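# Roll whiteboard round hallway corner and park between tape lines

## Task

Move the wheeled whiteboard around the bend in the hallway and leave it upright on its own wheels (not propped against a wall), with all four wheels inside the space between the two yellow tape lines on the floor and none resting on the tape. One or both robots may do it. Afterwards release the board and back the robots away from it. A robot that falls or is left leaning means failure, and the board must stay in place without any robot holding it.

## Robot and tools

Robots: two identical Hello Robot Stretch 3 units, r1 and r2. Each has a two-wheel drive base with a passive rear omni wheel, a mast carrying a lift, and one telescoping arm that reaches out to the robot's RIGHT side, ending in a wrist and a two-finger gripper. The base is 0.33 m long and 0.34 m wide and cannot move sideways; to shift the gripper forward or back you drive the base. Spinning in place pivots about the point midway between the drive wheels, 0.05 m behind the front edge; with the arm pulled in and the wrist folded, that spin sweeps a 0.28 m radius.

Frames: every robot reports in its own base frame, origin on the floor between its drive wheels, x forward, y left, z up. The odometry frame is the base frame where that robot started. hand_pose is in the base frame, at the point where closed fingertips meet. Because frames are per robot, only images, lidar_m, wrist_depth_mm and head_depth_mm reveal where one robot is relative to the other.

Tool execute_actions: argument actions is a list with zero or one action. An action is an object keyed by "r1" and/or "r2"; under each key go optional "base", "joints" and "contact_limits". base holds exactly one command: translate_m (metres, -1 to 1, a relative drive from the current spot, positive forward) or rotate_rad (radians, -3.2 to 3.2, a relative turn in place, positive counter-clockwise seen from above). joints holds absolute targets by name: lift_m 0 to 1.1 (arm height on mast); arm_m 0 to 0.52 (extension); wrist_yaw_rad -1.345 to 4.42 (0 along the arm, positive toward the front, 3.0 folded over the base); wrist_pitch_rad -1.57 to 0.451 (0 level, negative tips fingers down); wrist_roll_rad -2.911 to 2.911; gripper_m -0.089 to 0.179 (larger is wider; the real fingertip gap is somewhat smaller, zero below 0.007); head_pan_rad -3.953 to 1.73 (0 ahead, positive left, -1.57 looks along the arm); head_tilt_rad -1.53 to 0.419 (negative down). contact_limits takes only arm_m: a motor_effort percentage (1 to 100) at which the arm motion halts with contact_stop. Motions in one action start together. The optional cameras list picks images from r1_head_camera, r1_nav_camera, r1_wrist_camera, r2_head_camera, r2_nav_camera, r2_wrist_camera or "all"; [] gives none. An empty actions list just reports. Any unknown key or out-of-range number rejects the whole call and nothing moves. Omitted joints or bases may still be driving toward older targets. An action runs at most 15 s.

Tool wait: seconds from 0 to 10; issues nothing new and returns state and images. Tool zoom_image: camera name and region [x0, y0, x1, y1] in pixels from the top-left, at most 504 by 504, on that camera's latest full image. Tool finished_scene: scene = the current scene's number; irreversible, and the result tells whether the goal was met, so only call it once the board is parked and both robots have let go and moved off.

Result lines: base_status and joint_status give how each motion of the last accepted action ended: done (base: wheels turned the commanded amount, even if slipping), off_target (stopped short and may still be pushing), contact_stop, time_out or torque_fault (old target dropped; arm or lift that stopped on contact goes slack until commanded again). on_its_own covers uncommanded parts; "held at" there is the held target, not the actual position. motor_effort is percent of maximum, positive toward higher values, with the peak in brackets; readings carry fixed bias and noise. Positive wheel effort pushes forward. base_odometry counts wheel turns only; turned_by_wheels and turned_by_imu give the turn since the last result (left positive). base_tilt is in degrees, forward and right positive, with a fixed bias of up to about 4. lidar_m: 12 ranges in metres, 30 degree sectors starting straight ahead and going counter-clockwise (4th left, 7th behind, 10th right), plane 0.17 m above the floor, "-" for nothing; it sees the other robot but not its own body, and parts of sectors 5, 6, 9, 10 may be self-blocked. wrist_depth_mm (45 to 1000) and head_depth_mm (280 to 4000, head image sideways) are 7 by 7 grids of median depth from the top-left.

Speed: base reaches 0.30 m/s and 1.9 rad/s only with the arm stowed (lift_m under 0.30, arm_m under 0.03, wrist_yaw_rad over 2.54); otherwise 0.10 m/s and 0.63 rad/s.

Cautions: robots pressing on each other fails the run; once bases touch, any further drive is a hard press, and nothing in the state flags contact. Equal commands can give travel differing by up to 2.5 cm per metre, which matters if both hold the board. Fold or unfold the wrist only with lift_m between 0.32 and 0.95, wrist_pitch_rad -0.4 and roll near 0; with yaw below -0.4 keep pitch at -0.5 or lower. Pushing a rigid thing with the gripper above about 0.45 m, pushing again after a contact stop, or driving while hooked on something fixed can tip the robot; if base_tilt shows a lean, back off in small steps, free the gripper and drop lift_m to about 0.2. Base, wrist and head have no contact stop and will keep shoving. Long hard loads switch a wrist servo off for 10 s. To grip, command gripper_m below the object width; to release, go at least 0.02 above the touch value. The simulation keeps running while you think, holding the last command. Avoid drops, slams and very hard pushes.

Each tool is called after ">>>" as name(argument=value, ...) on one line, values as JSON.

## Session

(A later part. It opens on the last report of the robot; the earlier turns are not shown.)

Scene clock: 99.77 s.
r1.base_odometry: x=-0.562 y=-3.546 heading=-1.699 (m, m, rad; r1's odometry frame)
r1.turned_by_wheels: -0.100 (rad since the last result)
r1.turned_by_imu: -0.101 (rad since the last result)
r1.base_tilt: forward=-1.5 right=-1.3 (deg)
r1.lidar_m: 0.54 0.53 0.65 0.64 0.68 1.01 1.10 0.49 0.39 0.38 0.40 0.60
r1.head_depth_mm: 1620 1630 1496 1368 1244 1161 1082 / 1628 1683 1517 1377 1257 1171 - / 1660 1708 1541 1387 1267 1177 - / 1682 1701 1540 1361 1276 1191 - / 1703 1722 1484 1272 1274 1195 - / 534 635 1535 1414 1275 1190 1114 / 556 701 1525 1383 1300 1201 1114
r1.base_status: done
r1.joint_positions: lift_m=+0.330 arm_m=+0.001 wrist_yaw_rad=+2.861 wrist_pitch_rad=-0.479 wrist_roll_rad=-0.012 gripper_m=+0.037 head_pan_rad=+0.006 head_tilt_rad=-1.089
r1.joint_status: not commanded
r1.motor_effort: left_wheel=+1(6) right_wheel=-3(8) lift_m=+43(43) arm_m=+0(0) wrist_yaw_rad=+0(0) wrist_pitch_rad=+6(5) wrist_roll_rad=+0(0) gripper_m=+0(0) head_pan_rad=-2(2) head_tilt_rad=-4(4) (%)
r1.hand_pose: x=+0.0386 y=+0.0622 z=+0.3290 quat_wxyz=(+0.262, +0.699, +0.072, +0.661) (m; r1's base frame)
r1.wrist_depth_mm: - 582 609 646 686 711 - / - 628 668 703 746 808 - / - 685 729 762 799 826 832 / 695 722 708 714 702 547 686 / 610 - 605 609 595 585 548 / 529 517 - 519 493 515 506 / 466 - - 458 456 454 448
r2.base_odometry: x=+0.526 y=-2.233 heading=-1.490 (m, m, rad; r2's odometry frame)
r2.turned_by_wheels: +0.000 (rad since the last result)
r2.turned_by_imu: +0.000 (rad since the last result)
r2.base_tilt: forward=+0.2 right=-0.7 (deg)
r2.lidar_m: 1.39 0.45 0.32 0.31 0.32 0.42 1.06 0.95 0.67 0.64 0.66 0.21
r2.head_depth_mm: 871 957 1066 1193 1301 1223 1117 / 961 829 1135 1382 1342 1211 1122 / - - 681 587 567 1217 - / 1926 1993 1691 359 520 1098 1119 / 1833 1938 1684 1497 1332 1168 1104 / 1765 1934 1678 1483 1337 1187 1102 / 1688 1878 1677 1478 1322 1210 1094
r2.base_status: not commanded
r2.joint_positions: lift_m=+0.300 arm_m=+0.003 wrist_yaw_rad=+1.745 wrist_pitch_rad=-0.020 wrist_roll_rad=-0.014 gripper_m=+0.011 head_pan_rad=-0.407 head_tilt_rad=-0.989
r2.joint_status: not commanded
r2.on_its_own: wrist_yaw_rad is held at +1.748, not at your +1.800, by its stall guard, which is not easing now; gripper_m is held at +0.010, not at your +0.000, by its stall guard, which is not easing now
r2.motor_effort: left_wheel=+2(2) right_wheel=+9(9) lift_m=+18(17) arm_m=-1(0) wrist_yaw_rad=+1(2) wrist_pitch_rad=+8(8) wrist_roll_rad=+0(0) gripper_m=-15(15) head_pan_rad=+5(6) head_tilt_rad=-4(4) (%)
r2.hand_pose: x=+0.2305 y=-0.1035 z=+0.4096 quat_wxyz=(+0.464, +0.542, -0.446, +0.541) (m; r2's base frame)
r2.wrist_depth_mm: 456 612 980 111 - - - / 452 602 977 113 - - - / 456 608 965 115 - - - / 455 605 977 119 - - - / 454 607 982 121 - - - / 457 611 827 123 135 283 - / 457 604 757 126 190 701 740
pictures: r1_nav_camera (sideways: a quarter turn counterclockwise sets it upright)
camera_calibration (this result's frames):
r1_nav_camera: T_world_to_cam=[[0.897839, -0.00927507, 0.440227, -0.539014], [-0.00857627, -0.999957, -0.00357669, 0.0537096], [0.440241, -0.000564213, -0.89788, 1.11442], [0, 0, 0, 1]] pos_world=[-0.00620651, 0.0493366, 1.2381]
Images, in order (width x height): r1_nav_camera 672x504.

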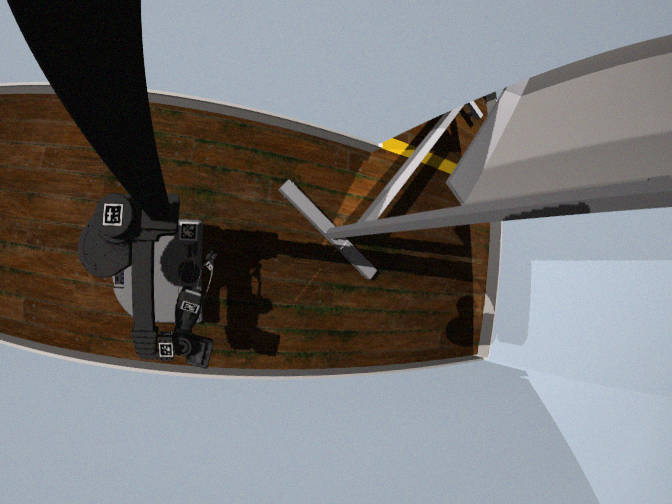

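>>> execute_actions(actions=[{"r1":{"base":{"translate_m":-0.2},"joints":{"lift_m":0.26}}}], cameras=[])

>>> execute_actions(actions=[{"r1":{"base":{"rotate_rad":1.0}}}], cameras=[])

>>> execute_actions(actions=[{"r1":{"base":{"translate_m":0.32}}}], cameras=[])

>>> execute_actions(actions=[{"r1":{"base":{"rotate_rad":-1.15},"joints":{"lift_m":0.33}}}], cameras=[])

>>> execute_actions(actions=[{"r1":{"base":{"translate_m":0.6}}}], cameras=["r1_nav_camera","r2_head_camera"])

Scene clock: 102.77 s.
r1.base_odometry: x=-0.537 y=-3.348 heading=-1.699 (m, m, rad; r1's odometry frame)
r1.turned_by_wheels: +0.000 (rad since the last result)
r1.turned_by_imu: +0.000 (rad since the last result)
r1.base_tilt: forward=-1.4 right=-1.4 (deg)
r1.lidar_m: 0.73 0.86 0.67 0.66 0.70 1.03 1.05 0.47 0.37 0.36 0.39 0.57
r1.head_depth_mm: 1734 1624 1464 1344 1251 1149 1067 / 1803 1698 1524 1373 1266 1172 - / 1819 1705 1523 1390 1271 1180 - / 1831 1710 1534 1398 1276 1193 - / 1818 1653 1469 1369 1287 1191 - / 756 1736 1536 1415 1290 1188 1119 / 805 1742 1448 1402 1310 1204 1115
r1.base_status: done
r1.joint_positions: lift_m=+0.260 arm_m=+0.001 wrist_yaw_rad=+2.861 wrist_pitch_rad=-0.479 wrist_roll_rad=-0.012 gripper_m=+0.037 head_pan_rad=+0.006 head_tilt_rad=-1.089
r1.joint_status: all done
r1.motor_effort: left_wheel=+1(6) right_wheel=-2(11) lift_m=+31(35) arm_m=+0(0) wrist_yaw_rad=+0(0) wrist_pitch_rad=+5(5) wrist_roll_rad=+0(0) gripper_m=+0(0) head_pan_rad=-2(2) head_tilt_rad=-4(4) (%)
r1.hand_pose: x=+0.0386 y=+0.0622 z=+0.2593 quat_wxyz=(+0.262, +0.699, +0.072, +0.661) (m; r1's base frame)
r1.wrist_depth_mm: - 609 627 669 695 736 769 / - 660 672 724 753 814 830 / - 689 710 736 731 724 557 / 597 624 609 614 587 588 580 / 521 - 534 508 507 498 502 / 458 - - 439 418 436 433 / - - - 385 388 378 382
r2.base_odometry: x=+0.526 y=-2.233 heading=-1.490 (m, m, rad; r2's odometry frame)
r2.turned_by_wheels: +0.000 (rad since the last result)
r2.turned_by_imu: +0.000 (rad since the last result)
r2.base_tilt: forward=+0.2 right=-0.6 (deg)
r2.lidar_m: 1.39 0.45 0.32 0.31 0.32 0.42 1.05 0.95 0.67 0.64 0.66 0.21
r2.head_depth_mm: 874 962 1060 1198 1307 1211 1112 / 963 832 1144 1376 1337 1209 1122 / - - 680 587 568 1214 - / 1913 1983 1680 359 522 1107 1115 / 1848 1957 1697 1503 1331 1178 1105 / 1769 1917 1665 1483 1326 1197 1101 / 1695 1891 1693 1486 1330 1203 1098
r2.base_status: not commanded
r2.joint_positions: lift_m=+0.300 arm_m=+0.003 wrist_yaw_rad=+1.745 wrist_pitch_rad=-0.020 wrist_roll_rad=-0.014 gripper_m=+0.011 head_pan_rad=-0.407 head_tilt_rad=-0.989
r2.joint_status: not commanded
r2.on_its_own: wrist_yaw_rad is held at +1.748, not at your +1.800, by its stall guard, which is not easing now; gripper_m is held at +0.010, not at your +0.000, by its stall guard, which is not easing now
r2.motor_effort: left_wheel=+1(1) right_wheel=+9(11) lift_m=+17(17) arm_m=-1(0) wrist_yaw_rad=+2(1) wrist_pitch_rad=+8(8) wrist_roll_rad=+0(1) gripper_m=-15(15) head_pan_rad=+4(5) head_tilt_rad=-4(4) (%)
r2.hand_pose: x=+0.2305 y=-0.1035 z=+0.4096 quat_wxyz=(+0.464, +0.542, -0.446, +0.541) (m; r2's base frame)
r2.wrist_depth_mm: 457 609 988 111 - - - / 457 607 969 113 - - - / 453 612 968 116 - - - / 451 613 972 118 - - - / 455 613 957 121 - - - / 450 603 828 123 135 282 - / 456 603 752 126 189 698 759
pictures: none
No camera images: the call's "cameras" was empty. Leave "cameras" out to get every camera's image.

Scene clock: 104.70 s.
r1.base_odometry: x=-0.537 y=-3.348 heading=-0.699 (m, m, rad; r1's odometry frame)
r1.turned_by_wheels: +1.000 (rad since the last result)
r1.turned_by_imu: +1.009 (rad since the last result)
r1.base_tilt: forward=-1.5 right=-1.4 (deg)
r1.lidar_m: 0.67 0.66 0.69 0.96 1.23 0.49 0.37 0.36 0.38 0.54 0.73 0.73
r1.head_depth_mm: 848 1082 1439 1371 1256 1165 1078 / 794 993 1345 1376 1266 1172 - / 746 927 1211 1371 1273 1180 - / 705 860 1109 1358 1284 1189 - / 667 804 1020 1343 1284 1193 - / 634 755 940 1240 1285 1194 1124 / 603 711 869 1131 1299 1197 1115
r1.base_status: done
r1.joint_positions: lift_m=+0.260 arm_m=+0.001 wrist_yaw_rad=+2.861 wrist_pitch_rad=-0.479 wrist_roll_rad=-0.012 gripper_m=+0.037 head_pan_rad=+0.006 head_tilt_rad=-1.089
r1.joint_status: not commanded
r1.motor_effort: left_wheel=-1(8) right_wheel=+0(9) lift_m=+32(31) arm_m=+0(1) wrist_yaw_rad=+0(1) wrist_pitch_rad=+6(5) wrist_roll_rad=+0(0) gripper_m=+1(1) head_pan_rad=-2(2) head_tilt_rad=-4(4) (%)
r1.hand_pose: x=+0.0386 y=+0.0622 z=+0.2593 quat_wxyz=(+0.262, +0.699, +0.072, +0.661) (m; r1's base frame)
r1.wrist_depth_mm: - - - 889 689 593 510 / - - 968 885 760 627 526 / - 755 745 741 731 658 554 / 592 624 608 600 596 601 566 / 522 - 529 505 509 500 498 / 464 - - 444 418 432 431 / - - - 390 388 384 379
r2.base_odometry: x=+0.526 y=-2.233 heading=-1.490 (m, m, rad; r2's odometry frame)
r2.turned_by_wheels: +0.000 (rad since the last result)
r2.turned_by_imu: +0.000 (rad since the last result)
r2.base_tilt: forward=+0.1 right=-0.7 (deg)
r2.lidar_m: 1.39 0.45 0.32 0.31 0.32 0.42 1.05 0.95 0.67 0.64 0.66 0.21
r2.head_depth_mm: 874 959 1062 1197 1302 1222 1116 / 957 829 1144 1374 1341 1213 1119 / - - 681 587 568 1217 - / 1900 1981 1701 359 522 1106 1121 / 1851 1931 1686 1495 1332 1177 1101 / 1749 1919 1685 1489 1330 1188 1100 / 1684 1879 1677 1480 1328 1200 1097
r2.base_status: not commanded
r2.joint_positions: lift_m=+0.300 arm_m=+0.003 wrist_yaw_rad=+1.745 wrist_pitch_rad=-0.020 wrist_roll_rad=-0.014 gripper_m=+0.011 head_pan_rad=-0.407 head_tilt_rad=-0.989
r2.joint_status: not commanded
r2.on_its_own: wrist_yaw_rad is held at +1.748, not at your +1.800, by its stall guard, which is not easing now; gripper_m is held at +0.010, not at your +0.000, by its stall guard, which is not easing now
r2.motor_effort: left_wheel=+2(2) right_wheel=+9(9) lift_m=+18(17) arm_m=+0(0) wrist_yaw_rad=+2(2) wrist_pitch_rad=+8(8) wrist_roll_rad=+0(0) gripper_m=-15(15) head_pan_rad=+4(5) head_tilt_rad=-2(3) (%)
r2.hand_pose: x=+0.2305 y=-0.1035 z=+0.4096 quat_wxyz=(+0.464, +0.542, -0.446, +0.541) (m; r2's base frame)
r2.wrist_depth_mm: 451 610 966 111 - - - / 453 617 970 113 - - - / 458 608 961 116 - - - / 455 603 962 118 - - - / 448 603 999 121 - - - / 452 610 835 123 135 281 - / 452 612 744 126 189 702 761
pictures: none
No camera images: the call's "cameras" was empty. Leave "cameras" out to get every camera's image.

Scene clock: 107.37 s.
r1.base_odometry: x=-0.292 y=-3.554 heading=-0.699 (m, m, rad; r1's odometry frame)
r1.turned_by_wheels: +0.000 (rad since the last result)
r1.turned_by_imu: +0.001 (rad since the last result)
r1.base_tilt: forward=-1.3 right=-1.4 (deg)
r1.lidar_m: 0.38 0.38 0.39 0.56 1.72 0.88 0.66 0.64 0.68 0.95 0.55 0.51
r1.head_depth_mm: 465 595 824 1309 1248 1165 1076 / 435 546 737 1137 1272 1170 - / 408 505 664 968 1259 1176 - / 386 470 605 853 1256 1193 - / 365 439 555 752 1174 1192 - / 346 413 514 680 999 1192 1119 / 330 390 477 616 873 1179 1109
r1.base_status: done
r1.joint_positions: lift_m=+0.260 arm_m=+0.001 wrist_yaw_rad=+2.861 wrist_pitch_rad=-0.479 wrist_roll_rad=-0.012 gripper_m=+0.037 head_pan_rad=+0.006 head_tilt_rad=-1.089
r1.joint_status: not commanded
r1.motor_effort: left_wheel=-1(5) right_wheel=+0(10) lift_m=+31(32) arm_m=+1(0) wrist_yaw_rad=+0(0) wrist_pitch_rad=+5(5) wrist_roll_rad=+0(0) gripper_m=+0(0) head_pan_rad=-2(3) head_tilt_rad=-4(4) (%)
r1.hand_pose: x=+0.0386 y=+0.0622 z=+0.2593 quat_wxyz=(+0.262, +0.699, +0.072, +0.661) (m; r1's base frame)
r1.wrist_depth_mm: - - 694 512 411 343 293 / - - 769 563 444 367 311 / - 752 738 612 485 391 328 / 598 617 605 598 511 421 345 / 522 - 528 515 498 445 373 / 458 - - 438 418 433 383 / - - - 390 391 386 379
r2.base_odometry: x=+0.526 y=-2.233 heading=-1.490 (m, m, rad; r2's odometry frame)
r2.turned_by_wheels: +0.000 (rad since the last result)
r2.turned_by_imu: +0.000 (rad since the last result)
r2.base_tilt: forward=+0.1 right=-0.7 (deg)
r2.lidar_m: 1.39 0.45 0.32 0.31 0.32 0.42 1.06 0.94 0.67 0.64 0.66 0.21
r2.head_depth_mm: 875 958 1068 1199 1313 1220 1114 / 959 831 1138 1373 1338 1217 1121 / - - 678 586 570 1208 - / 1895 1953 1695 359 519 1105 1125 / 1851 1923 1691 1493 1347 1181 1101 / 1756 1922 1689 1492 1343 1190 1106 / 1694 1868 1683 1482 1323 1203 1101
r2.base_status: not commanded
r2.joint_positions: lift_m=+0.300 arm_m=+0.003 wrist_yaw_rad=+1.745 wrist_pitch_rad=-0.020 wrist_roll_rad=-0.014 gripper_m=+0.011 head_pan_rad=-0.407 head_tilt_rad=-0.989
r2.joint_status: not commanded
r2.on_its_own: wrist_yaw_rad is held at +1.748, not at your +1.800, by its stall guard, which is not easing now; gripper_m is held at +0.010, not at your +0.000, by its stall guard, which is not easing now
r2.motor_effort: left_wheel=+2(1) right_wheel=+10(9) lift_m=+17(17) arm_m=+0(0) wrist_yaw_rad=+2(2) wrist_pitch_rad=+8(8) wrist_roll_rad=+0(0) gripper_m=-15(15) head_pan_rad=+5(5) head_tilt_rad=-3(3) (%)
r2.hand_pose: x=+0.2305 y=-0.1035 z=+0.4096 quat_wxyz=(+0.464, +0.542, -0.446, +0.541) (m; r2's base frame)
r2.wrist_depth_mm: 458 609 - 111 - - - / 453 606 952 113 - - - / 453 603 962 116 - - - / 449 609 974 118 - - - / 450 606 954 121 - - - / 453 611 842 123 135 282 - / 455 600 756 126 189 700 754
pictures: none
No camera images: the call's "cameras" was empty. Leave "cameras" out to get every camera's image.

Scene clock: 109.60 s.
r1.base_odometry: x=-0.292 y=-3.554 heading=-1.849 (m, m, rad; r1's odometry frame)
r1.turned_by_wheels: -1.150 (rad since the last result)
r1.turned_by_imu: -1.162 (rad since the last result)
r1.base_tilt: forward=-1.4 right=-1.5 (deg)
r1.lidar_m: 0.55 0.56 0.40 0.37 0.38 0.51 1.21 0.97 0.68 0.64 0.66 0.86
r1.head_depth_mm: 1688 1674 1512 1379 1253 1164 1081 / 1729 1684 1523 1377 1260 1171 - / 553 705 1351 1338 1269 1180 - / 571 686 1539 1399 1253 1193 - / 618 712 1548 1412 1285 1197 - / 673 1677 1526 1376 1261 1175 1118 / 746 1718 1046 1024 996 971 953
r1.base_status: done
r1.joint_positions: lift_m=+0.330 arm_m=+0.001 wrist_yaw_rad=+2.861 wrist_pitch_rad=-0.479 wrist_roll_rad=-0.012 gripper_m=+0.037 head_pan_rad=+0.006 head_tilt_rad=-1.089
r1.joint_status: all done
r1.motor_effort: left_wheel=+1(7) right_wheel=-2(9) lift_m=+45(46) arm_m=+0(0) wrist_yaw_rad=+0(0) wrist_pitch_rad=+5(5) wrist_roll_rad=+0(0) gripper_m=+0(0) head_pan_rad=-2(2) head_tilt_rad=-4(4) (%)
r1.hand_pose: x=+0.0386 y=+0.0622 z=+0.3290 quat_wxyz=(+0.262, +0.699, +0.072, +0.661) (m; r1's base frame)
r1.wrist_depth_mm: - 348 379 414 456 510 581 / - 380 411 453 503 565 667 / - 417 455 503 566 645 768 / 406 463 501 559 624 673 691 / 449 - 530 594 591 596 593 / 479 497 - 519 488 518 410 / 465 - - 463 454 454 444
r2.base_odometry: x=+0.526 y=-2.233 heading=-1.490 (m, m, rad; r2's odometry frame)
r2.turned_by_wheels: +0.000 (rad since the last result)
r2.turned_by_imu: +0.000 (rad since the last result)
r2.base_tilt: forward=+0.1 right=-0.7 (deg)
r2.lidar_m: 1.39 0.45 0.32 0.31 0.32 0.42 1.05 0.94 0.67 0.64 0.66 0.21
r2.head_depth_mm: 875 958 1060 1188 1309 1208 1116 / 962 826 1149 1375 1340 1212 1126 / - - 679 586 569 1213 - / 1907 1951 1703 359 521 1105 1120 / 1856 1948 1670 1486 1343 1174 1106 / 1779 1937 1696 1487 1334 1189 1099 / 1694 1881 1683 1476 1327 1203 1107
r2.base_status: not commanded
r2.joint_positions: lift_m=+0.300 arm_m=+0.003 wrist_yaw_rad=+1.745 wrist_pitch_rad=-0.020 wrist_roll_rad=-0.014 gripper_m=+0.011 head_pan_rad=-0.407 head_tilt_rad=-0.989
r2.joint_status: not commanded
r2.on_its_own: wrist_yaw_rad is held at +1.748, not at your +1.800, by its stall guard, which is not easing now; gripper_m is held at +0.010, not at your +0.000, by its stall guard, which is not easing now
r2.motor_effort: left_wheel=+1(2) right_wheel=+9(9) lift_m=+18(17) arm_m=+0(0) wrist_yaw_rad=+2(2) wrist_pitch_rad=+8(8) wrist_roll_rad=+0(0) gripper_m=-16(15) head_pan_rad=+5(5) head_tilt_rad=-4(4) (%)
r2.hand_pose: x=+0.2305 y=-0.1035 z=+0.4096 quat_wxyz=(+0.464, +0.542, -0.446, +0.541) (m; r2's base frame)
r2.wrist_depth_mm: 452 612 979 111 - - - / 453 608 981 113 - - - / 457 610 954 115 - - - / 452 604 956 118 - - - / 457 608 963 121 - - - / 457 605 834 123 135 282 - / 449 614 750 126 190 703 760
pictures: none
No camera images: the call's "cameras" was empty. Leave "cameras" out to get every camera's image.

Scene clock: 116.63 s.
r1.base_odometry: x=-0.457 y=-4.131 heading=-1.849 (m, m, rad; r1's odometry frame)
r1.turned_by_wheels: +0.000 (rad since the last result)
r1.turned_by_imu: +0.002 (rad since the last result)
r1.base_tilt: forward=-1.5 right=-1.5 (deg)
r1.lidar_m: 1.11 1.14 0.43 0.41 0.42 0.55 1.33 0.92 0.64 0.61 0.62 0.32
r1.head_depth_mm: 292 338 435 613 1262 1160 1079 / 297 353 449 559 1219 1169 - / 304 369 476 576 1235 1157 - / 313 387 506 590 1272 1194 - / 326 406 540 997 1283 1194 - / 339 426 577 1367 1299 1189 1123 / 353 450 608 1394 1300 1076 1032
r1.base_status: done
r1.joint_positions: lift_m=+0.330 arm_m=+0.001 wrist_yaw_rad=+2.861 wrist_pitch_rad=-0.479 wrist_roll_rad=-0.012 gripper_m=+0.037 head_pan_rad=+0.005 head_tilt_rad=-1.090
r1.joint_status: not commanded
r1.motor_effort: left_wheel=+1(34) right_wheel=+13(21) lift_m=+43(43) arm_m=+1(1) wrist_yaw_rad=+0(0) wrist_pitch_rad=+5(5) wrist_roll_rad=+0(0) gripper_m=+0(0) head_pan_rad=-1(3) head_tilt_rad=-4(4) (%)
r1.hand_pose: x=+0.0386 y=+0.0622 z=+0.3290 quat_wxyz=(+0.262, +0.699, +0.072, +0.661) (m; r1's base frame)
r1.wrist_depth_mm: - 380 408 455 - - 386 / - 410 448 496 - - 390 / - 451 487 555 861 829 829 / 436 498 540 596 694 700 690 / 480 - 571 611 595 587 586 / 510 509 - 517 489 511 507 / 470 - - 458 455 450 449
r2.base_odometry: x=+0.526 y=-2.233 heading=-1.490 (m, m, rad; r2's odometry frame)
r2.turned_by_wheels: +0.000 (rad since the last result)
r2.turned_by_imu: +0.001 (rad since the last result)
r2.base_tilt: forward=+0.1 right=-0.7 (deg)
r2.lidar_m: 1.39 0.45 0.32 0.31 0.32 0.42 1.05 0.94 0.67 0.64 0.66 0.20
r2.head_depth_mm: 875 956 1063 1190 1296 1215 1113 / 1448 1491 1278 1430 1344 1209 1133 / 1484 1717 1699 1465 1305 1214 - / - - - 314 440 1098 1114 / 1823 1958 1690 1472 1332 1203 1100 / 1767 1924 1672 1490 1336 1200 1103 / 1690 1869 1671 1480 1335 1208 1106
r2.base_status: not commanded
r2.joint_positions: lift_m=+0.300 arm_m=+0.003 wrist_yaw_rad=+1.860 wrist_pitch_rad=-0.021 wrist_roll_rad=-0.014 gripper_m=+0.011 head_pan_rad=-0.406 head_tilt_rad=-0.990
r2.joint_status: not commanded
r2.on_its_own: wrist_yaw_rad is held at +1.848, not at your +1.800, by its stall guard, which is not easing now; gripper_m is held at +0.010, not at your +0.000, by its stall guard, which is not easing now
r2.motor_effort: left_wheel=+2(10) right_wheel=-1(18) lift_m=+17(17) arm_m=+0(0) wrist_yaw_rad=-7(50) wrist_pitch_rad=+8(9) wrist_roll_rad=+1(0) gripper_m=-15(25) head_pan_rad=+5(6) head_tilt_rad=-4(4) (%)
r2.hand_pose: x=+0.2237 y=-0.0749 z=+0.4094 quat_wxyz=(+0.432, +0.567, -0.413, +0.566) (m; r2's base frame)
r2.wrist_depth_mm: 402 518 753 111 - - - / 403 519 764 114 - - - / 405 524 755 117 - - - / 406 519 766 120 - - - / 403 527 777 122 - 496 - / 408 523 676 123 137 918 - / 406 524 741 127 190 765 762
pictures: r1_nav_camera (sideways: a quarter turn counterclockwise sets it upright), r2_head_camera (sideways: a quarter turn clockwise sets it upright)
camera_calibration (this result's frames):
r1_nav_camera: T_world_to_cam=[[0.898139, -0.0097754, 0.439603, -0.538203], [-0.00913779, -0.999952, -0.00356668, 0.0537], [0.439617, -0.000813624, -0.898185, 1.11482], [0, 0, 0, 1]] pos_world=[-0.00622323, 0.0493433, 1.23811]
r2_head_camera: T_world_to_cam=[[-0.793624, 0.287813, -0.536027, 0.727175], [0.351258, 0.936117, -0.0174235, 0.0247494], [0.496769, -0.202111, -0.844021, 1.05075], [0, 0, 0, 1]] pos_world=[0.0464317, -0.0200915, 1.27707]
Images, in order (width x height): r1_nav_camera 672x504, r2_head_camera 896x504.

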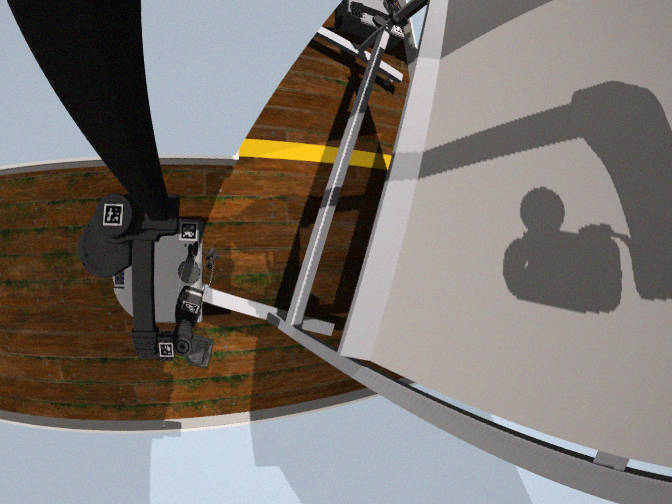

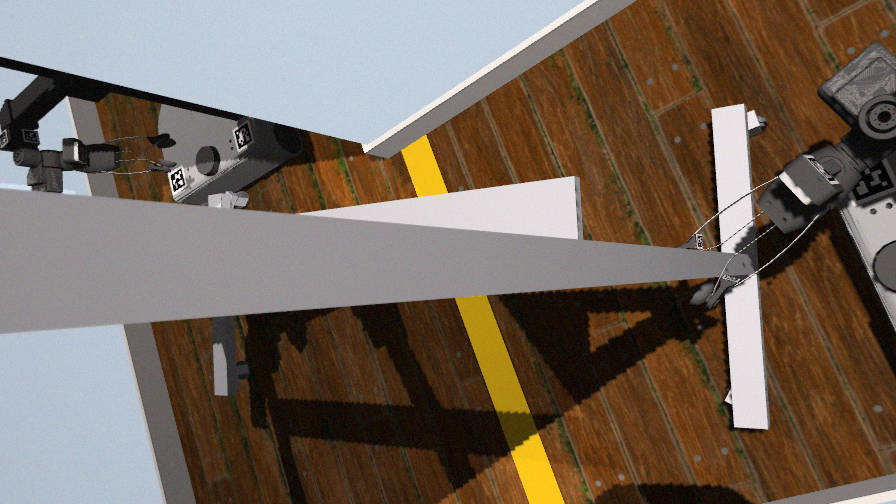

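>>> execute_actions(actions=[{"r1":{"base":{"translate_m":0.25}}}], cameras=[])

>>> execute_actions(actions=[{"r1":{"base":{"translate_m":-0.3}},"r2":{"base":{"translate_m":-1},"joints":{"wrist_yaw_rad":1.65}}}], cameras=["r2_nav_camera","r2_head_camera"])

Scene clock: 120.50 s.
r1.base_odometry: x=-0.525 y=-4.371 heading=-1.850 (m, m, rad; r1's odometry frame)
r1.turned_by_wheels: +0.000 (rad since the last result)
r1.turned_by_imu: +0.001 (rad since the last result)
r1.base_tilt: forward=-1.4 right=-1.4 (deg)
r1.lidar_m: 0.87 0.89 1.13 0.43 0.43 0.57 1.38 0.89 0.63 0.60 0.61 0.35
r1.head_depth_mm: 288 333 427 555 1234 1160 1076 / 292 338 435 552 1149 1145 - / 294 345 446 561 1240 1180 - / 297 351 456 572 1265 1191 - / 297 357 468 576 1255 1192 - / 301 364 479 588 1280 1195 1118 / 303 371 492 602 1275 1209 1094
r1.base_status: done
r1.joint_positions: lift_m=+0.330 arm_m=+0.001 wrist_yaw_rad=+2.861 wrist_pitch_rad=-0.479 wrist_roll_rad=-0.012 gripper_m=+0.037 head_pan_rad=+0.005 head_tilt_rad=-1.090
r1.joint_status: not commanded
r1.motor_effort: left_wheel=-1(5) right_wheel=+18(24) lift_m=+43(43) arm_m=+0(0) wrist_yaw_rad=+0(0) wrist_pitch_rad=+6(6) wrist_roll_rad=+0(0) gripper_m=+1(1) head_pan_rad=-2(1) head_tilt_rad=-3(4) (%)
r1.hand_pose: x=+0.0386 y=+0.0622 z=+0.3290 quat_wxyz=(+0.262, +0.699, +0.072, +0.661) (m; r1's base frame)
r1.wrist_depth_mm: - 570 - - - 429 727 / - 536 - - - - 305 / - 514 881 852 869 843 781 / 449 532 715 714 702 692 685 / 498 - 611 598 588 592 587 / 514 515 - 523 494 515 508 / 462 - - 458 454 450 451
r2.base_odometry: x=+0.526 y=-2.233 heading=-1.490 (m, m, rad; r2's odometry frame)
r2.turned_by_wheels: +0.000 (rad since the last result)
r2.turned_by_imu: +0.000 (rad since the last result)
r2.base_tilt: forward=+0.2 right=-0.7 (deg)
r2.lidar_m: 0.19 0.45 0.32 0.31 0.32 0.42 1.06 0.95 0.67 0.64 0.66 0.19
r2.head_depth_mm: 876 961 1063 1194 1305 1219 1106 / 2031 1872 1280 1430 1340 1213 1134 / 1226 1643 1626 1495 1348 1180 - / - 1674 1600 588 540 1088 1123 / - - - 1048 1280 1205 1107 / 477 1377 1641 1482 1332 1207 1073 / 1700 1872 1671 1482 1339 1209 1096
r2.base_status: not commanded
r2.joint_positions: lift_m=+0.300 arm_m=+0.003 wrist_yaw_rad=+1.939 wrist_pitch_rad=-0.021 wrist_roll_rad=-0.014 gripper_m=+0.011 head_pan_rad=-0.406 head_tilt_rad=-0.990
r2.joint_status: not commanded
r2.on_its_own: wrist_yaw_rad is held at +1.941, not at your +1.800, by its stall guard, which is not easing now; gripper_m is held at +0.010, not at your +0.000, by its stall guard, which is not easing now
r2.motor_effort: left_wheel=+1(4) right_wheel=-6(6) lift_m=+18(18) arm_m=+0(0) wrist_yaw_rad=+1(20) wrist_pitch_rad=+8(8) wrist_roll_rad=+0(0) gripper_m=-16(17) head_pan_rad=+4(5) head_tilt_rad=-4(3) (%)
r2.hand_pose: x=+0.2172 y=-0.0558 z=+0.4094 quat_wxyz=(+0.409, +0.583, -0.391, +0.583) (m; r2's base frame)
r2.wrist_depth_mm: 373 471 665 112 - - - / 373 474 660 114 - - - / 373 473 663 117 - - - / 378 477 671 120 - - - / 376 481 682 122 397 - - / 382 487 608 123 127 - 909 / 383 485 698 128 199 767 760
pictures: none
No camera images: the call's "cameras" was empty. Leave "cameras" out to get every camera's image.

Scene clock: 131.43 s.
r1.base_odometry: x=-0.443 y=-4.083 heading=-1.850 (m, m, rad; r1's odometry frame)
r1.turned_by_wheels: +0.000 (rad since the last result)
r1.turned_by_imu: +0.000 (rad since the last result)
r1.base_tilt: forward=-1.4 right=-1.4 (deg)
r1.lidar_m: 1.16 1.19 0.43 0.40 0.41 0.55 1.31 0.92 0.65 0.61 0.63 0.83
r1.head_depth_mm: 1182 1439 1502 1362 1250 1164 1083 / 1172 1439 1521 1381 1257 1173 - / 1163 1429 1522 1388 1274 1176 - / 1154 1414 1545 1394 1285 1191 - / 1157 1405 1566 1406 1280 1189 - / 1152 1420 1565 1415 1292 1187 1121 / 1149 1400 1567 1426 1300 1048 1024
r1.base_status: done
r1.joint_positions: lift_m=+0.330 arm_m=+0.001 wrist_yaw_rad=+2.861 wrist_pitch_rad=-0.479 wrist_roll_rad=-0.012 gripper_m=+0.037 head_pan_rad=+0.005 head_tilt_rad=-1.090
r1.joint_status: not commanded
r1.motor_effort: left_wheel=+0(5) right_wheel=-1(9) lift_m=+43(42) arm_m=+0(0) wrist_yaw_rad=+0(0) wrist_pitch_rad=+5(5) wrist_roll_rad=+0(0) gripper_m=+1(0) head_pan_rad=-2(2) head_tilt_rad=-4(3) (%)
r1.hand_pose: x=+0.0386 y=+0.0622 z=+0.3290 quat_wxyz=(+0.262, +0.699, +0.072, +0.661) (m; r1's base frame)
r1.wrist_depth_mm: - 373 411 442 - - - / - 410 445 488 - - - / - 451 478 541 865 840 854 / 435 499 541 591 705 695 691 / 476 - 564 612 591 588 581 / 509 511 - 525 493 506 509 / 463 - - 456 456 454 444
r2.base_odometry: x=+0.445 y=-1.236 heading=-1.490 (m, m, rad; r2's odometry frame)
r2.turned_by_wheels: +0.000 (rad since the last result)
r2.turned_by_imu: +0.009 (rad since the last result)
r2.base_tilt: forward=+0.2 right=-0.7 (deg)
r2.lidar_m: 1.20 0.40 0.29 0.27 0.28 0.38 0.97 1.82 0.71 0.67 0.69 0.22
r2.head_depth_mm: 902 1021 1133 1270 1321 1208 1110 / - - 1285 1453 1341 1198 1130 / - - 289 341 604 1179 - / 306 333 397 507 973 1108 1128 / 419 542 1214 1468 1343 1205 1105 / 845 1822 1691 1487 1330 1205 1090 / 2248 1931 1691 1482 1326 1199 1073
r2.base_status: done
r2.joint_positions: lift_m=+0.300 arm_m=+0.003 wrist_yaw_rad=+1.651 wrist_pitch_rad=-0.020 wrist_roll_rad=-0.014 gripper_m=+0.011 head_pan_rad=-0.406 head_tilt_rad=-0.990
r2.joint_status: all done
r2.on_its_own: gripper_m is held at +0.010, not at your +0.000, by its stall guard, which is not easing now
r2.motor_effort: left_wheel=+0(5) right_wheel=-9(28) lift_m=+17(17) arm_m=-1(0) wrist_yaw_rad=-1(41) wrist_pitch_rad=+8(8) wrist_roll_rad=+0(0) gripper_m=-16(20) head_pan_rad=+4(4) head_tilt_rad=-4(4) (%)
r2.hand_pose: x=+0.2335 y=-0.1274 z=+0.4097 quat_wxyz=(+0.488, +0.521, -0.471, +0.518) (m; r2's base frame)
r2.wrist_depth_mm: 467 651 - 112 - - 746 / 465 644 - 115 - - 748 / 465 650 - 118 - - 735 / 465 652 - 120 - - 745 / 463 651 - 122 - - 741 / 465 650 946 124 122 - 754 / 462 641 746 128 738 767 702
pictures: r2_head_camera (sideways: a quarter turn clockwise sets it upright), r2_nav_camera (sideways: a quarter turn counterclockwise sets it upright)
camera_calibration (this result's frames):
r2_head_camera: T_world_to_cam=[[-0.793624, 0.287813, -0.536027, 0.727175], [0.351257, 0.936117, -0.0174234, 0.0247494], [0.496769, -0.202111, -0.844021, 1.05075], [0, 0, 0, 1]] pos_world=[0.0464317, -0.0200915, 1.27707]
r2_nav_camera: T_world_to_cam=[[0.754753, -0.288014, 0.589404, -0.734732], [-0.341604, -0.939594, -0.0216994, 0.0818633], [0.56005, -0.184965, -0.807547, 0.998876], [0, 0, 0, 1]] pos_world=[0.023086, 0.050062, 1.24147]
Images, in order (width x height): r2_head_camera 896x504, r2_nav_camera 672x504.

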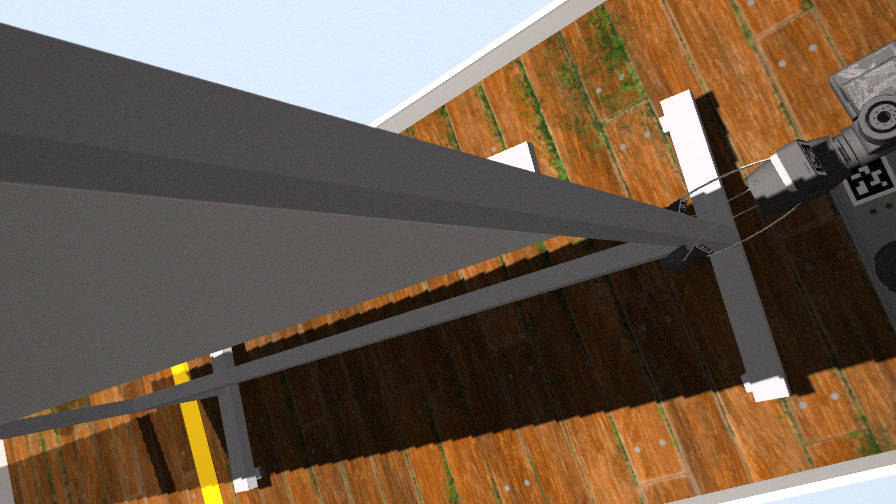

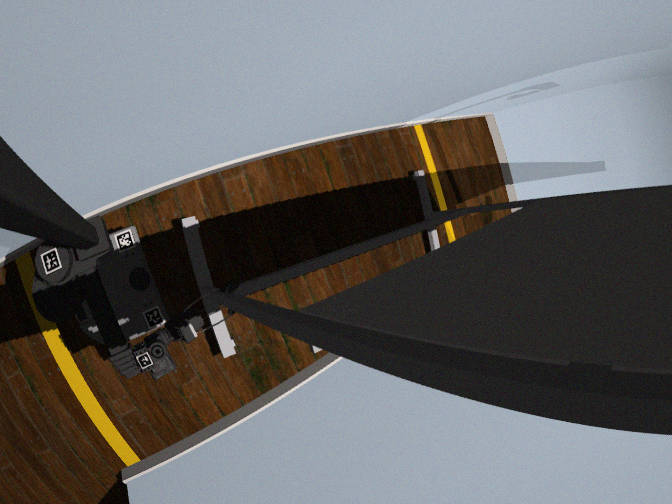

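>>> execute_actions(actions=[{"r2":{"base":{"translate_m":-0.1}}}], cameras=[])

>>> execute_actions(actions=[{"r2":{"joints":{"gripper_m":0.15}}}], cameras=[])

>>> execute_actions(actions=[{"r2":{"base":{"translate_m":-0.6}}}], cameras=["r2_head_camera","r2_nav_camera"])

Scene clock: 133.67 s.
r1.base_odometry: x=-0.443 y=-4.083 heading=-1.850 (m, m, rad; r1's odometry frame)
r1.turned_by_wheels: +0.000 (rad since the last result)
r1.turned_by_imu: +0.000 (rad since the last result)
r1.base_tilt: forward=-1.4 right=-1.4 (deg)
r1.lidar_m: 1.16 1.19 0.43 0.41 0.42 0.55 1.32 0.92 0.65 0.61 0.63 0.83
r1.head_depth_mm: 1168 1446 1504 1374 1259 1162 1074 / 1169 1428 1509 1374 1264 1169 - / 1163 1425 1523 1382 1268 1178 - / 1155 1421 1548 1387 1277 1194 - / 1153 1426 1554 1408 1294 1196 - / 1154 1410 1554 1420 1296 1195 1118 / 1146 1405 1557 1417 1300 1049 1019
r1.base_status: not commanded
r1.joint_positions: lift_m=+0.330 arm_m=+0.001 wrist_yaw_rad=+2.861 wrist_pitch_rad=-0.479 wrist_roll_rad=-0.012 gripper_m=+0.037 head_pan_rad=+0.005 head_tilt_rad=-1.090
r1.joint_status: not commanded
r1.motor_effort: left_wheel=+1(0) right_wheel=+0(1) lift_m=+42(43) arm_m=+0(0) wrist_yaw_rad=+0(0) wrist_pitch_rad=+6(5) wrist_roll_rad=+0(0) gripper_m=+0(0) head_pan_rad=-1(2) head_tilt_rad=-3(3) (%)
r1.hand_pose: x=+0.0386 y=+0.0622 z=+0.3290 quat_wxyz=(+0.262, +0.699, +0.072, +0.661) (m; r1's base frame)
r1.wrist_depth_mm: - 374 402 446 - - - / - 406 442 486 - - - / - 447 486 541 860 838 830 / 437 495 530 586 707 691 706 / 475 - 569 600 601 590 588 / 508 518 - 519 493 517 510 / 470 - - 453 455 453 444
r2.base_odometry: x=+0.437 y=-1.137 heading=-1.490 (m, m, rad; r2's odometry frame)
r2.turned_by_wheels: +0.000 (rad since the last result)
r2.turned_by_imu: +0.001 (rad since the last result)
r2.base_tilt: forward=+0.1 right=-0.7 (deg)
r2.lidar_m: 1.18 0.40 0.28 0.27 0.28 0.37 0.96 1.83 0.71 0.68 0.70 0.23
r2.head_depth_mm: 911 1022 1136 1269 1314 1210 1110 / - - 1300 1441 1334 1194 1129 / - - 288 341 603 1178 - / 306 332 397 506 965 1100 1120 / 418 541 1199 1460 1337 1207 1092 / 845 1802 1670 1482 1323 1198 1093 / 2276 1926 1680 1486 1331 1206 1070
r2.base_status: done
r2.joint_positions: lift_m=+0.300 arm_m=+0.003 wrist_yaw_rad=+1.651 wrist_pitch_rad=-0.020 wrist_roll_rad=-0.014 gripper_m=+0.011 head_pan_rad=-0.406 head_tilt_rad=-0.990
r2.joint_status: not commanded
r2.on_its_own: gripper_m is held at +0.010, not at your +0.000, by its stall guard, which is not easing now
r2.motor_effort: left_wheel=+0(6) right_wheel=-9(29) lift_m=+17(17) arm_m=-1(0) wrist_yaw_rad=-1(1) wrist_pitch_rad=+8(8) wrist_roll_rad=+0(0) gripper_m=-16(16) head_pan_rad=+4(5) head_tilt_rad=-2(4) (%)
r2.hand_pose: x=+0.2335 y=-0.1272 z=+0.4097 quat_wxyz=(+0.488, +0.521, -0.471, +0.519) (m; r2's base frame)
r2.wrist_depth_mm: 460 636 - 112 - - 753 / 463 638 - 114 - - 766 / 462 644 - 118 - - 767 / 461 640 - 120 - - 746 / 459 640 - 122 - - 765 / 455 633 898 125 123 - 765 / 459 634 734 128 733 771 712
pictures: none
No camera images: the call's "cameras" was empty. Leave "cameras" out to get every camera's image.

Scene clock: 135.53 s.
r1.base_odometry: x=-0.443 y=-4.083 heading=-1.850 (m, m, rad; r1's odometry frame)
r1.turned_by_wheels: +0.000 (rad since the last result)
r1.turned_by_imu: +0.000 (rad since the last result)
r1.base_tilt: forward=-1.4 right=-1.4 (deg)
r1.lidar_m: 1.16 1.19 0.43 0.40 0.42 0.55 1.31 0.92 0.65 0.61 0.63 0.83
r1.head_depth_mm: 1167 1446 1509 1365 1259 1162 1079 / 1163 1430 1517 1382 1263 1179 - / 1159 1420 1533 1388 1264 1180 - / 1155 1422 1533 1387 1277 1188 - / 1153 1414 1554 1407 1289 1188 - / 1155 1408 1560 1412 1301 1187 1119 / 1150 1400 1580 1424 1298 1050 1029
r1.base_status: not commanded
r1.joint_positions: lift_m=+0.330 arm_m=+0.001 wrist_yaw_rad=+2.861 wrist_pitch_rad=-0.479 wrist_roll_rad=-0.012 gripper_m=+0.037 head_pan_rad=+0.005 head_tilt_rad=-1.090
r1.joint_status: not commanded
r1.motor_effort: left_wheel=+0(0) right_wheel=-1(2) lift_m=+43(42) arm_m=+0(0) wrist_yaw_rad=+0(0) wrist_pitch_rad=+5(5) wrist_roll_rad=+0(0) gripper_m=+1(0) head_pan_rad=-2(2) head_tilt_rad=-4(3) (%)
r1.hand_pose: x=+0.0386 y=+0.0622 z=+0.3290 quat_wxyz=(+0.262, +0.699, +0.072, +0.661) (m; r1's base frame)
r1.wrist_depth_mm: - 372 404 443 - - - / - 412 445 483 - - - / - 445 488 539 850 841 851 / 439 493 540 600 697 696 695 / 470 - 559 593 598 593 586 / 508 515 - 518 494 510 507 / 461 - - 456 453 451 449
r2.base_odometry: x=+0.437 y=-1.137 heading=-1.490 (m, m, rad; r2's odometry frame)
r2.turned_by_wheels: +0.000 (rad since the last result)
r2.turned_by_imu: +0.000 (rad since the last result)
r2.base_tilt: forward=+0.2 right=-0.8 (deg)
r2.lidar_m: 1.18 0.40 0.28 0.27 0.28 0.37 0.96 1.83 0.71 0.68 0.70 0.23
r2.head_depth_mm: 912 1013 1133 1264 1322 1217 1113 / - - 1272 1447 1331 1199 1123 / - - 301 349 567 1185 - / 315 347 422 535 1015 1116 1125 / 441 567 1226 1435 1336 1206 1105 / 865 1819 1695 1485 1334 1206 1104 / 2266 1943 1672 1474 1331 1201 1057
r2.base_status: not commanded
r2.joint_positions: lift_m=+0.300 arm_m=+0.003 wrist_yaw_rad=+1.652 wrist_pitch_rad=-0.019 wrist_roll_rad=-0.014 gripper_m=+0.150 head_pan_rad=-0.406 head_tilt_rad=-0.990
r2.joint_status: all done
r2.motor_effort: left_wheel=+0(2) right_wheel=+0(17) lift_m=+18(17) arm_m=-1(0) wrist_yaw_rad=-1(12) wrist_pitch_rad=+8(8) wrist_roll_rad=+0(0) gripper_m=-1(98) head_pan_rad=+4(4) head_tilt_rad=-4(3) (%)
r2.hand_pose: x=+0.2335 y=-0.1271 z=+0.4098 quat_wxyz=(+0.488, +0.521, -0.471, +0.519) (m; r2's base frame)
r2.wrist_depth_mm: 469 645 - 111 - - 749 / 464 638 - 114 - - 751 / 463 634 - 117 - - 756 / 459 633 - 120 - - 765 / 459 605 - 122 - - 778 / 463 - 966 125 961 - 716 / 442 671 803 128 737 762 699
pictures: none
No camera images: the call's "cameras" was empty. Leave "cameras" out to get every camera's image.

Scene clock: 142.80 s.
r1.base_odometry: x=-0.443 y=-4.083 heading=-1.850 (m, m, rad; r1's odometry frame)
r1.turned_by_wheels: +0.000 (rad since the last result)
r1.turned_by_imu: +0.001 (rad since the last result)
r1.base_tilt: forward=-1.4 right=-1.4 (deg)
r1.lidar_m: 1.16 1.19 0.43 0.40 0.42 0.55 1.32 0.92 0.65 0.61 0.63 0.83
r1.head_depth_mm: 1171 1450 1503 1372 1256 1164 1079 / 1166 1439 1510 1386 1260 1180 - / 1165 1432 1529 1389 1276 1175 - / 1160 1429 1549 1403 1272 1196 - / 1154 1420 1550 1403 1287 1191 - / 1147 1401 1564 1406 1294 1195 1118 / 1150 1410 1587 1430 1299 1053 1027
r1.base_status: not commanded
r1.joint_positions: lift_m=+0.330 arm_m=+0.001 wrist_yaw_rad=+2.861 wrist_pitch_rad=-0.479 wrist_roll_rad=-0.012 gripper_m=+0.037 head_pan_rad=+0.005 head_tilt_rad=-1.090
r1.joint_status: not commanded
r1.motor_effort: left_wheel=+0(0) right_wheel=+0(1) lift_m=+43(42) arm_m=+0(0) wrist_yaw_rad=+0(0) wrist_pitch_rad=+6(5) wrist_roll_rad=+0(0) gripper_m=+1(0) head_pan_rad=-1(2) head_tilt_rad=-4(3) (%)
r1.hand_pose: x=+0.0386 y=+0.0622 z=+0.3290 quat_wxyz=(+0.262, +0.699, +0.072, +0.661) (m; r1's base frame)
r1.wrist_depth_mm: - 375 409 443 - - - / - 411 444 488 - - - / - 449 483 545 852 854 851 / 439 500 537 599 704 701 683 / 479 - 560 600 592 588 582 / 509 522 - 511 488 511 501 / 466 - - 453 448 456 449
r2.base_odometry: x=+0.388 y=-0.539 heading=-1.490 (m, m, rad; r2's odometry frame)
r2.turned_by_wheels: +0.000 (rad since the last result)
r2.turned_by_imu: +0.005 (rad since the last result)
r2.base_tilt: forward=+0.2 right=-0.8 (deg)
r2.lidar_m: 0.80 0.37 0.27 0.26 0.26 0.35 0.91 1.28 1.32 0.89 0.73 0.96
r2.head_depth_mm: 954 1051 1169 1298 1329 1213 1111 / 1112 1244 1412 1471 1335 1207 1130 / 1335 1518 1629 1505 1338 1211 - / 1661 1861 1679 1469 1345 1211 1124 / 2126 1956 1681 1441 1336 1207 1107 / 903 1470 1615 1436 1328 1208 1097 / 2189 1923 1688 1488 1333 1192 1027
r2.base_status: done
r2.joint_positions: lift_m=+0.300 arm_m=+0.003 wrist_yaw_rad=+1.652 wrist_pitch_rad=-0.019 wrist_roll_rad=-0.014 gripper_m=+0.150 head_pan_rad=-0.406 head_tilt_rad=-0.990
r2.joint_status: not commanded
r2.motor_effort: left_wheel=-1(5) right_wheel=+2(4) lift_m=+17(18) arm_m=+0(0) wrist_yaw_rad=+0(1) wrist_pitch_rad=+8(8) wrist_roll_rad=+0(0) gripper_m=-1(0) head_pan_rad=+5(5) head_tilt_rad=-3(3) (%)
r2.hand_pose: x=+0.2335 y=-0.1272 z=+0.4098 quat_wxyz=(+0.488, +0.521, -0.471, +0.519) (m; r2's base frame)
r2.wrist_depth_mm: 445 610 - - - - 767 / 440 621 - - - - 791 / 445 622 - - - - 783 / 443 611 - - - - 780 / 440 580 - - - - 791 / 434 - 941 838 - - 728 / 419 635 780 792 743 728 699
pictures: r2_head_camera (sideways: a quarter turn clockwise sets it upright), r2_nav_camera (sideways: a quarter turn counterclockwise sets it upright)
camera_calibration (this result's frames):
r2_head_camera: T_world_to_cam=[[-0.793624, 0.287813, -0.536027, 0.727175], [0.351257, 0.936117, -0.0174234, 0.0247494], [0.496769, -0.202111, -0.844021, 1.05075], [0, 0, 0, 1]] pos_world=[0.0464317, -0.0200915, 1.27707]
r2_nav_camera: T_world_to_cam=[[0.754752, -0.288014, 0.589404, -0.734732], [-0.341604, -0.939594, -0.0216994, 0.0818633], [0.56005, -0.184965, -0.807547, 0.998876], [0, 0, 0, 1]] pos_world=[0.023086, 0.050062, 1.24147]
Images, in order (width x height): r2_head_camera 896x504, r2_nav_camera 672x504.

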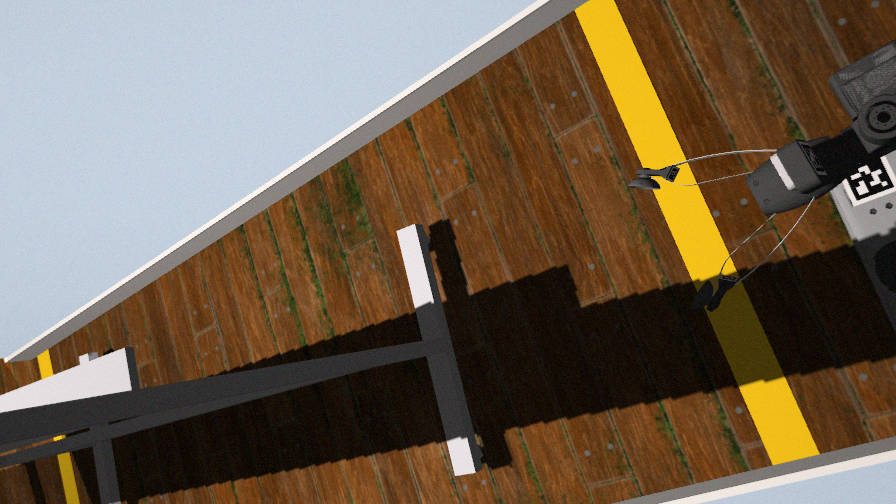

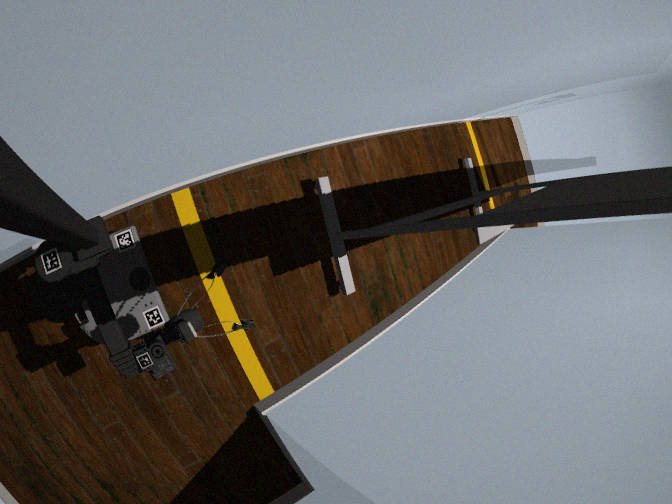

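>>> finished_scene(scene=1)

The scene is finished: the task was done.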